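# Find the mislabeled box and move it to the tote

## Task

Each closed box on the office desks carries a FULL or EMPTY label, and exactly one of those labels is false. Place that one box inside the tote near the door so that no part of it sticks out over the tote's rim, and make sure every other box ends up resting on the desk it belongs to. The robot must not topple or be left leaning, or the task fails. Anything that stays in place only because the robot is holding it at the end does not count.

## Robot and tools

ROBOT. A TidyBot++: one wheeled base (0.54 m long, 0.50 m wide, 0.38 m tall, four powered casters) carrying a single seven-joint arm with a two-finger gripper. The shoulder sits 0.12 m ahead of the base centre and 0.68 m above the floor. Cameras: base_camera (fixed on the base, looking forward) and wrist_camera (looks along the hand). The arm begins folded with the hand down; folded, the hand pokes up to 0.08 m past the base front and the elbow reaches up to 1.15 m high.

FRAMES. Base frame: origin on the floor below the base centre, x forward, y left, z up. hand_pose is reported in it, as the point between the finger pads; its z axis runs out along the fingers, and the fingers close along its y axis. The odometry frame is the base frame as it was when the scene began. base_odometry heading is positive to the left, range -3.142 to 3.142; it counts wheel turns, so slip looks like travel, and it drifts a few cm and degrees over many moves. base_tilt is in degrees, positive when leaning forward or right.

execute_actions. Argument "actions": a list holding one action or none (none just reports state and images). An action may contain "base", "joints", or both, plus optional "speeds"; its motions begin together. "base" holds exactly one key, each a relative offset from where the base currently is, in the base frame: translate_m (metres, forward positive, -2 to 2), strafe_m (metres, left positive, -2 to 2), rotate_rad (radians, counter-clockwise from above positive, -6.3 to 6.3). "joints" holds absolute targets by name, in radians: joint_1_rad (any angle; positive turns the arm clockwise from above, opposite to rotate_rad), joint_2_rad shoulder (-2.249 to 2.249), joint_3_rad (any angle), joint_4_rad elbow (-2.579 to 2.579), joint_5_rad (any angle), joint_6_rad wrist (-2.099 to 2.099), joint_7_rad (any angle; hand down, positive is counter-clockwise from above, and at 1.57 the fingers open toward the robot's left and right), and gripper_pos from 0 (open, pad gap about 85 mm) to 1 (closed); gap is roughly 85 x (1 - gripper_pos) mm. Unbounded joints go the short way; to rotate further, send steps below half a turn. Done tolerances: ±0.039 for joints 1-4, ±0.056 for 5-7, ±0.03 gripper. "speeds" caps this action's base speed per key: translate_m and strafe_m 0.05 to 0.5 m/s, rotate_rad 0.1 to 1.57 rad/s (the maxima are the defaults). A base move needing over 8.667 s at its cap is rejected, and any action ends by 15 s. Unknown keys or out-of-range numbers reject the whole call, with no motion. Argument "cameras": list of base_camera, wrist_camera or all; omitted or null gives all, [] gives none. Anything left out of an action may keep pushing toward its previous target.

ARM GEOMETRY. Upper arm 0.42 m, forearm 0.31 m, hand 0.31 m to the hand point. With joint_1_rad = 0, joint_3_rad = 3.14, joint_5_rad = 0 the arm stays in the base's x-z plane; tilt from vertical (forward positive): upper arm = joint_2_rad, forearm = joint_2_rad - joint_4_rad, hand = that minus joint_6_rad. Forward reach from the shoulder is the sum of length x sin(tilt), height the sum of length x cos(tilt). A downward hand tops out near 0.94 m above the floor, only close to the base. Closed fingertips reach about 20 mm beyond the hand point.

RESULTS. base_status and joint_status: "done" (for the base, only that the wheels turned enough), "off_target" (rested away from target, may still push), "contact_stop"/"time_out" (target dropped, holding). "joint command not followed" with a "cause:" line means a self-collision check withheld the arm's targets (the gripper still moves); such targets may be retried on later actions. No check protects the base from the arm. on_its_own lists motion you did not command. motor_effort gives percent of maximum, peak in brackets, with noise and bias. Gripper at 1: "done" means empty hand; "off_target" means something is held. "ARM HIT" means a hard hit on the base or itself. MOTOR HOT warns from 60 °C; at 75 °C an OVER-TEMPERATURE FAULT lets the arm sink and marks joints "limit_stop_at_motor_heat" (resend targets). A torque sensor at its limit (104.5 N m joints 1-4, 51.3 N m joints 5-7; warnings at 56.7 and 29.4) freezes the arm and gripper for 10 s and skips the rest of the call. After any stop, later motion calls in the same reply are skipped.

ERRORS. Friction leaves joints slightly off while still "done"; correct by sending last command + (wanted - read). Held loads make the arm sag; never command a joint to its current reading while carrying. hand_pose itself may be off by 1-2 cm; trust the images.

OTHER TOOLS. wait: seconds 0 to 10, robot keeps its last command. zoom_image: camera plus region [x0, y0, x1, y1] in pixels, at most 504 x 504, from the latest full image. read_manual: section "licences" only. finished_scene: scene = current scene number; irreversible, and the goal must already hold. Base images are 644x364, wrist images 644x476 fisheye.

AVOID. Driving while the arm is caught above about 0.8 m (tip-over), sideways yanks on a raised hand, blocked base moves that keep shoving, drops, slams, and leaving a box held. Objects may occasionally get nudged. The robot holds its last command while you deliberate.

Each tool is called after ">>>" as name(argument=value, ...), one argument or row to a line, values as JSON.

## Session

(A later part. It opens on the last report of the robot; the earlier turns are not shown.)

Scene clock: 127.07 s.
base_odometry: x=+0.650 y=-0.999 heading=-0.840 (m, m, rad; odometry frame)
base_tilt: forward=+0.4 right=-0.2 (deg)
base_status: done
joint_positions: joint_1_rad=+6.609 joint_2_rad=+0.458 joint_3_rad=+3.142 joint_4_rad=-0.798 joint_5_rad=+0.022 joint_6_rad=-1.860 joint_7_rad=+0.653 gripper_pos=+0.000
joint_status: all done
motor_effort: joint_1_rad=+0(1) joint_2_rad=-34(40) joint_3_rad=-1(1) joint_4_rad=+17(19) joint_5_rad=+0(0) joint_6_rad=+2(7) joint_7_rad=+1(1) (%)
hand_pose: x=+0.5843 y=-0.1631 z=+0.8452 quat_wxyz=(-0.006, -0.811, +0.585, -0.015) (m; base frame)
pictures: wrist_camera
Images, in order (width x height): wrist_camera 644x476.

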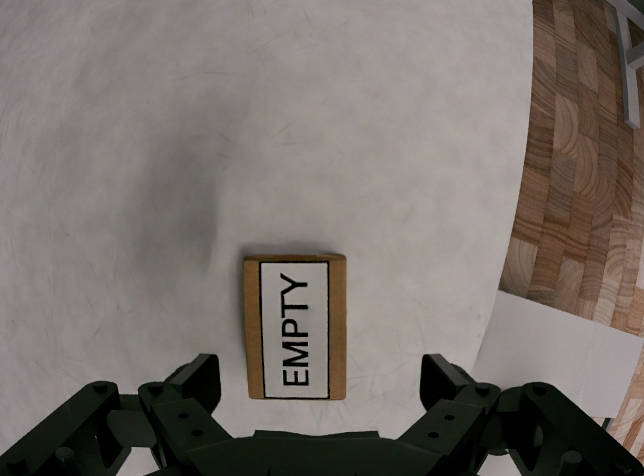

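>>> execute_actions(
  actions=[
    {"joints":{"joint_2_rad":0.505,"joint_4_rad":-0.975,"joint_6_rad":-1.635}},
  ],
  cameras=["wrist_camera"],
)

>>> execute_actions(
  actions=[
    {"joints":{"gripper_pos":1}},
  ],
  cameras=[],
)

>>> execute_actions(
  actions=[
    {"joints":{"joint_2_rad":0.43}},
  ],
  cameras=["wrist_camera"],
)

Scene clock: 128.63 s.
base_odometry: x=+0.650 y=-0.999 heading=-0.840 (m, m, rad; odometry frame)
base_tilt: forward=+0.4 right=-0.2 (deg)
base_status: not commanded
joint_positions: joint_1_rad=+6.609 joint_2_rad=+0.502 joint_3_rad=+3.142 joint_4_rad=-0.968 joint_5_rad=+0.022 joint_6_rad=-1.676 joint_7_rad=+0.653 gripper_pos=+0.000
joint_status: all done
motor_effort: joint_1_rad=+0(0) joint_2_rad=-36(38) joint_3_rad=+0(1) joint_4_rad=+18(18) joint_5_rad=+0(0) joint_6_rad=+1(1) joint_7_rad=+1(1) (%)
hand_pose: x=+0.6039 y=-0.1700 z=+0.7713 quat_wxyz=(-0.011, -0.812, +0.584, -0.001) (m; base frame)
pictures: wrist_camera
Images, in order (width x height): wrist_camera 644x476.

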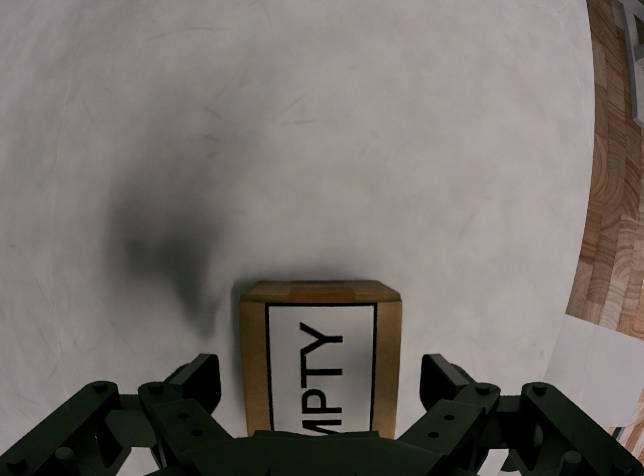

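Scene clock: 129.73 s.
base_odometry: x=+0.650 y=-0.999 heading=-0.840 (m, m, rad; odometry frame)
base_tilt: forward=+0.3 right=-0.2 (deg)
base_status: not commanded
joint_positions: joint_1_rad=+6.610 joint_2_rad=+0.499 joint_3_rad=+3.142 joint_4_rad=-0.969 joint_5_rad=+0.022 joint_6_rad=-1.676 joint_7_rad=+0.653 gripper_pos=+0.361
joint_status: gripper_pos off_target (ended at +0.361, target +1.000)
motor_effort: joint_1_rad=+0(0) joint_2_rad=-34(40) joint_3_rad=-1(0) joint_4_rad=+16(20) joint_5_rad=+0(1) joint_6_rad=+1(3) joint_7_rad=+1(0) (%)
hand_pose: x=+0.6037 y=-0.1700 z=+0.7723 quat_wxyz=(-0.011, -0.812, +0.584, -0.002) (m; base frame)
pictures: none
No camera images: the call's "cameras" was empty. Leave "cameras" out to get every camera's image.

Scene clock: 130.70 s.
base_odometry: x=+0.650 y=-0.999 heading=-0.840 (m, m, rad; odometry frame)
base_tilt: forward=+0.4 right=-0.2 (deg)
base_status: not commanded
joint_positions: joint_1_rad=+6.610 joint_2_rad=+0.452 joint_3_rad=+3.142 joint_4_rad=-0.976 joint_5_rad=+0.022 joint_6_rad=-1.675 joint_7_rad=+0.653 gripper_pos=+0.361
joint_status: all done
motor_effort: joint_1_rad=+0(1) joint_2_rad=-37(42) joint_3_rad=+0(0) joint_4_rad=+19(20) joint_5_rad=+0(0) joint_6_rad=+1(0) joint_7_rad=+1(1) (%)
hand_pose: x=+0.5973 y=-0.1679 z=+0.7938 quat_wxyz=(-0.005, -0.811, +0.584, -0.021) (m; base frame)
pictures: wrist_camera
Images, in order (width x height): wrist_camera 644x476.

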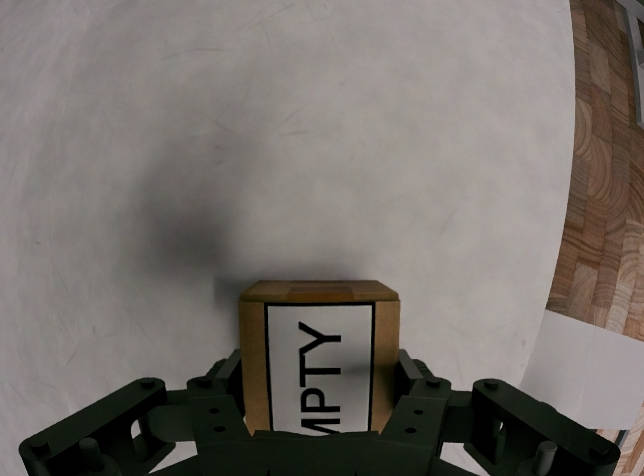

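>>> execute_actions(
  actions=[
    {"base":{"translate_m":-1.0},"joints":{"joint_1_rad":6.275,"joint_2_rad":0.2,"joint_7_rad":1.59}},
  ],
  cameras=[],
)

>>> execute_actions(
  actions=[
    {"base":{"rotate_rad":1.55},"joints":{"joint_2_rad":0.4,"joint_4_rad":-1.7,"joint_6_rad":-0.95}},
  ],
  cameras=[],
)

>>> execute_actions(
  actions=[
    {"base":{"translate_m":0.75}},
  ],
)

Scene clock: 134.60 s.
base_odometry: x=-0.017 y=-0.253 heading=-0.841 (m, m, rad; odometry frame)
base_tilt: forward=+0.3 right=-0.1 (deg)
base_status: done
joint_positions: joint_1_rad=+6.278 joint_2_rad=+0.216 joint_3_rad=+3.142 joint_4_rad=-0.977 joint_5_rad=+0.021 joint_6_rad=-1.674 joint_7_rad=+1.571 gripper_pos=+0.361
joint_status: all done
motor_effort: joint_1_rad=+0(2) joint_2_rad=-29(41) joint_3_rad=+0(2) joint_4_rad=+20(21) joint_5_rad=+0(1) joint_6_rad=+4(4) joint_7_rad=+1(1) (%)
hand_pose: x=+0.5859 y=-0.0031 z=+0.9094 quat_wxyz=(-0.010, -0.990, +0.000, -0.137) (m; base frame)
pictures: none
No camera images: the call's "cameras" was empty. Leave "cameras" out to get every camera's image.

Scene clock: 137.17 s.
base_odometry: x=-0.017 y=-0.253 heading=+0.709 (m, m, rad; odometry frame)
base_tilt: forward=+0.3 right=-0.2 (deg)
base_status: done
joint_positions: joint_1_rad=+6.268 joint_2_rad=+0.402 joint_3_rad=+3.133 joint_4_rad=-1.696 joint_5_rad=+0.017 joint_6_rad=-0.994 joint_7_rad=+1.571 gripper_pos=+0.361
joint_status: all done
motor_effort: joint_1_rad=+0(5) joint_2_rad=-33(39) joint_3_rad=-1(3) joint_4_rad=+17(20) joint_5_rad=+0(1) joint_6_rad=+2(4) joint_7_rad=+1(1) (%)
hand_pose: x=+0.5708 y=+0.0076 z=+0.6001 quat_wxyz=(-0.005, -1.000, -0.016, -0.025) (m; base frame)
pictures: none
No camera images: the call's "cameras" was empty. Leave "cameras" out to get every camera's image.

Scene clock: 140.00 s.
base_odometry: x=+0.552 y=+0.236 heading=+0.710 (m, m, rad; odometry frame)
base_tilt: forward=+0.3 right=-0.2 (deg)
base_status: done
joint_positions: joint_1_rad=+6.268 joint_2_rad=+0.403 joint_3_rad=+3.133 joint_4_rad=-1.700 joint_5_rad=+0.017 joint_6_rad=-0.988 joint_7_rad=+1.571 gripper_pos=+0.361
joint_status: not commanded
motor_effort: joint_1_rad=+0(1) joint_2_rad=-33(34) joint_3_rad=-1(1) joint_4_rad=+17(18) joint_5_rad=+0(1) joint_6_rad=+1(2) joint_7_rad=+1(1) (%)
hand_pose: x=+0.5706 y=+0.0076 z=+0.5987 quat_wxyz=(-0.005, -1.000, -0.016, -0.025) (m; base frame)
pictures: base_camera, wrist_camera
Images, in order (width x height): base_camera 644x364, wrist_camera 644x476.

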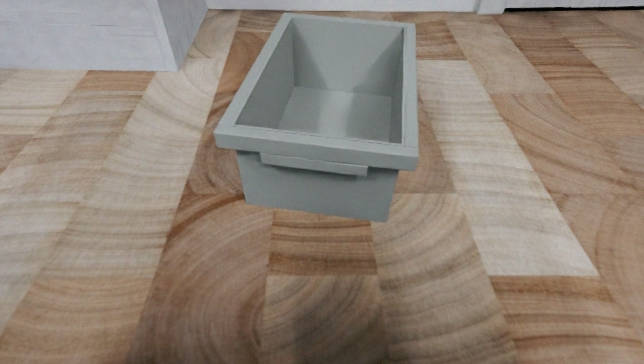

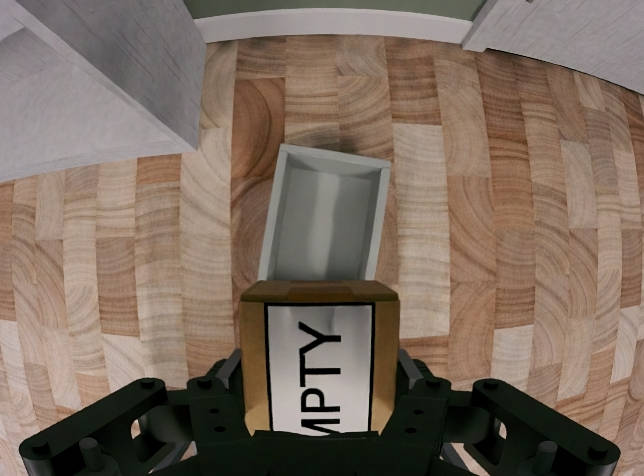

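>>> execute_actions(
  actions=[
    {"joints":{"joint_1_rad":6.315,"joint_2_rad":1.29,"joint_4_rad":-1.39,"joint_6_rad":-0.40,"joint_7_rad":1.42}},
  ],
)

Scene clock: 142.63 s.
base_odometry: x=+0.552 y=+0.236 heading=+0.710 (m, m, rad; odometry frame)
base_tilt: forward=+0.4 right=-0.2 (deg)
base_status: not commanded
joint_positions: joint_1_rad=+6.302 joint_2_rad=+1.297 joint_3_rad=+3.133 joint_4_rad=-1.406 joint_5_rad=+0.017 joint_6_rad=-0.443 joint_7_rad=+1.445 gripper_pos=+0.361
joint_status: all done
motor_effort: joint_1_rad=+0(1) joint_2_rad=-47(49) joint_3_rad=-1(2) joint_4_rad=+8(17) joint_5_rad=-1(0) joint_6_rad=+1(3) joint_7_rad=+1(0) (%)
hand_pose: x=+0.6562 y=-0.0062 z=+0.2000 quat_wxyz=(+0.000, -0.998, +0.063, +0.002) (m; base frame)
pictures: base_camera, wrist_camera
Images, in order (width x height): base_camera 644x364, wrist_camera 644x476.

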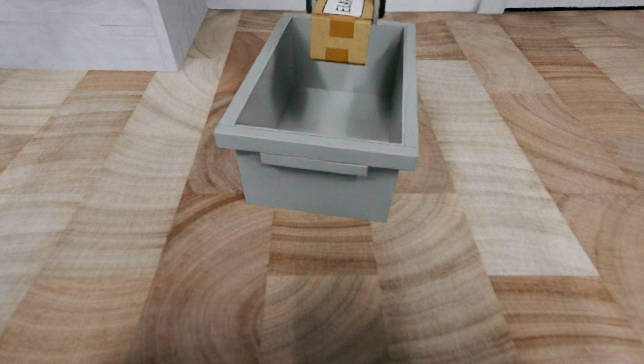

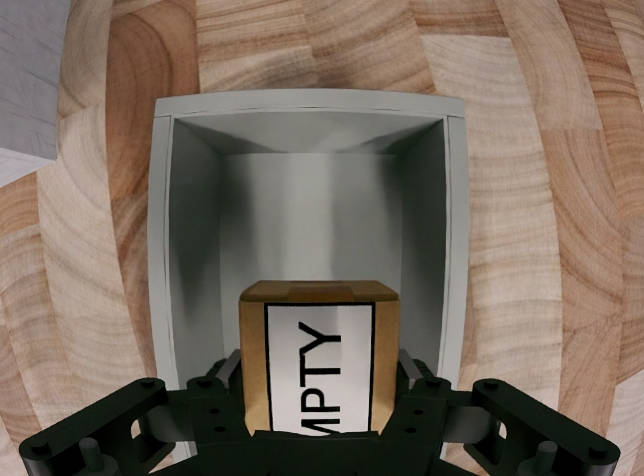

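>>> execute_actions(
  actions=[
    {"joints":{"joint_1_rad":6.275,"joint_2_rad":1.605,"joint_4_rad":-1.105,"joint_6_rad":-0.36}},
  ],
)

Scene clock: 144.63 s.
base_odometry: x=+0.552 y=+0.236 heading=+0.710 (m, m, rad; odometry frame)
base_tilt: forward=+0.4 right=-0.1 (deg)
base_status: not commanded
joint_positions: joint_1_rad=+6.285 joint_2_rad=+1.622 joint_3_rad=+3.133 joint_4_rad=-1.119 joint_5_rad=+0.017 joint_6_rad=-0.404 joint_7_rad=+1.445 gripper_pos=+0.361
joint_status: all done
motor_effort: joint_1_rad=+0(0) joint_2_rad=-48(51) joint_3_rad=-1(1) joint_4_rad=+7(7) joint_5_rad=-1(0) joint_6_rad=+1(0) joint_7_rad=+1(1) (%)
hand_pose: x=+0.6608 y=+0.0030 z=+0.0597 quat_wxyz=(+0.001, -0.998, +0.056, +0.002) (m; base frame)
pictures: base_camera, wrist_camera
Images, in order (width x height): base_camera 644x364, wrist_camera 644x476.

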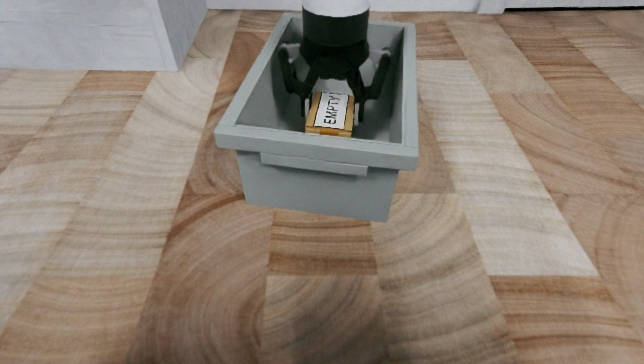

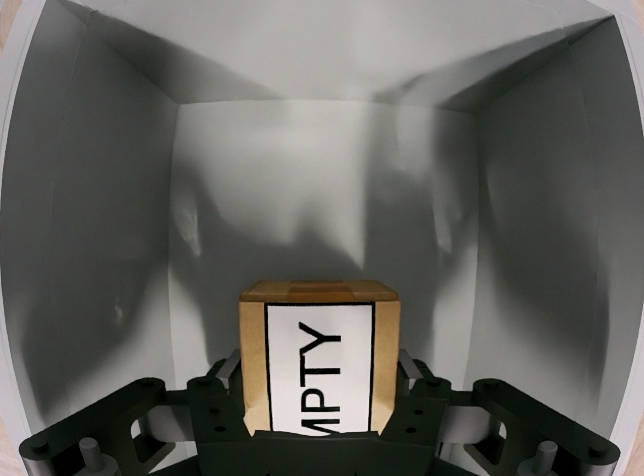

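>>> execute_actions(
  actions=[
    {"joints":{"joint_2_rad":1.64}},
  ],
  cameras=[],
)

>>> execute_actions(
  actions=[
    {"joints":{"gripper_pos":0.1}},
  ],
  cameras=[],
)

>>> execute_actions(
  actions=[
    {"joints":{"joint_2_rad":1.33,"joint_4_rad":-1.39}},
  ],
)

Scene clock: 146.43 s.
base_odometry: x=+0.552 y=+0.236 heading=+0.710 (m, m, rad; odometry frame)
base_tilt: forward=+0.4 right=-0.2 (deg)
base_status: not commanded
joint_positions: joint_1_rad=+6.285 joint_2_rad=+1.631 joint_3_rad=+3.133 joint_4_rad=-1.114 joint_5_rad=+0.017 joint_6_rad=-0.402 joint_7_rad=+1.444 gripper_pos=+0.361
joint_status: all done
motor_effort: joint_1_rad=+0(1) joint_2_rad=-43(47) joint_3_rad=-1(1) joint_4_rad=+6(9) joint_5_rad=-1(1) joint_6_rad=+1(4) joint_7_rad=+1(1) (%)
hand_pose: x=+0.6586 y=+0.0031 z=+0.0552 quat_wxyz=(+0.001, -0.998, +0.057, +0.003) (m; base frame)
pictures: none
No camera images: the call's "cameras" was empty. Leave "cameras" out to get every camera's image.

Scene clock: 147.47 s.
base_odometry: x=+0.552 y=+0.236 heading=+0.710 (m, m, rad; odometry frame)
base_tilt: forward=+0.4 right=-0.2 (deg)
base_status: not commanded
joint_positions: joint_1_rad=+6.285 joint_2_rad=+1.632 joint_3_rad=+3.133 joint_4_rad=-1.113 joint_5_rad=+0.017 joint_6_rad=-0.402 joint_7_rad=+1.444 gripper_pos=+0.100
joint_status: all done
motor_effort: joint_1_rad=+0(0) joint_2_rad=-44(47) joint_3_rad=-1(1) joint_4_rad=+7(8) joint_5_rad=+0(1) joint_6_rad=+1(3) joint_7_rad=+1(1) (%)
hand_pose: x=+0.6591 y=+0.0031 z=+0.0551 quat_wxyz=(+0.001, -0.998, +0.057, +0.002) (m; base frame)
pictures: none
No camera images: the call's "cameras" was empty. Leave "cameras" out to get every camera's image.

Scene clock: 149.10 s.
base_odometry: x=+0.552 y=+0.236 heading=+0.710 (m, m, rad; odometry frame)
base_tilt: forward=+0.4 right=-0.2 (deg)
base_status: not commanded
joint_positions: joint_1_rad=+6.285 joint_2_rad=+1.328 joint_3_rad=+3.133 joint_4_rad=-1.377 joint_5_rad=+0.017 joint_6_rad=-0.402 joint_7_rad=+1.444 gripper_pos=+0.100
joint_status: all done
motor_effort: joint_1_rad=+0(0) joint_2_rad=-44(47) joint_3_rad=-1(1) joint_4_rad=+7(7) joint_5_rad=+0(1) joint_6_rad=+1(2) joint_7_rad=+1(1) (%)
hand_pose: x=+0.6711 y=+0.0033 z=+0.1870 quat_wxyz=(+0.002, -0.998, +0.055, -0.017) (m; base frame)
pictures: base_camera, wrist_camera
Images, in order (width x height): base_camera 644x364, wrist_camera 644x476.

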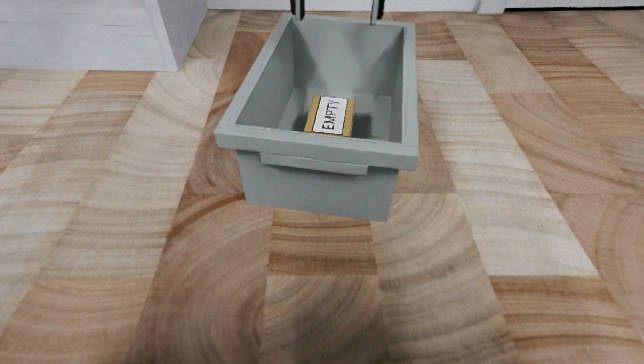

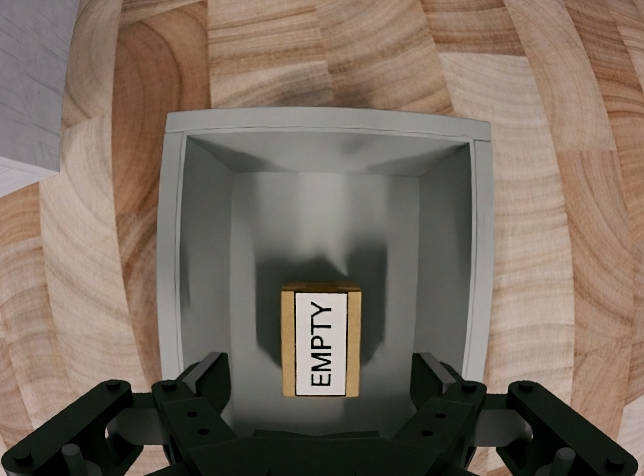

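>>> finished_scene(
  scene=1,
)

The scene is finished: the task was done.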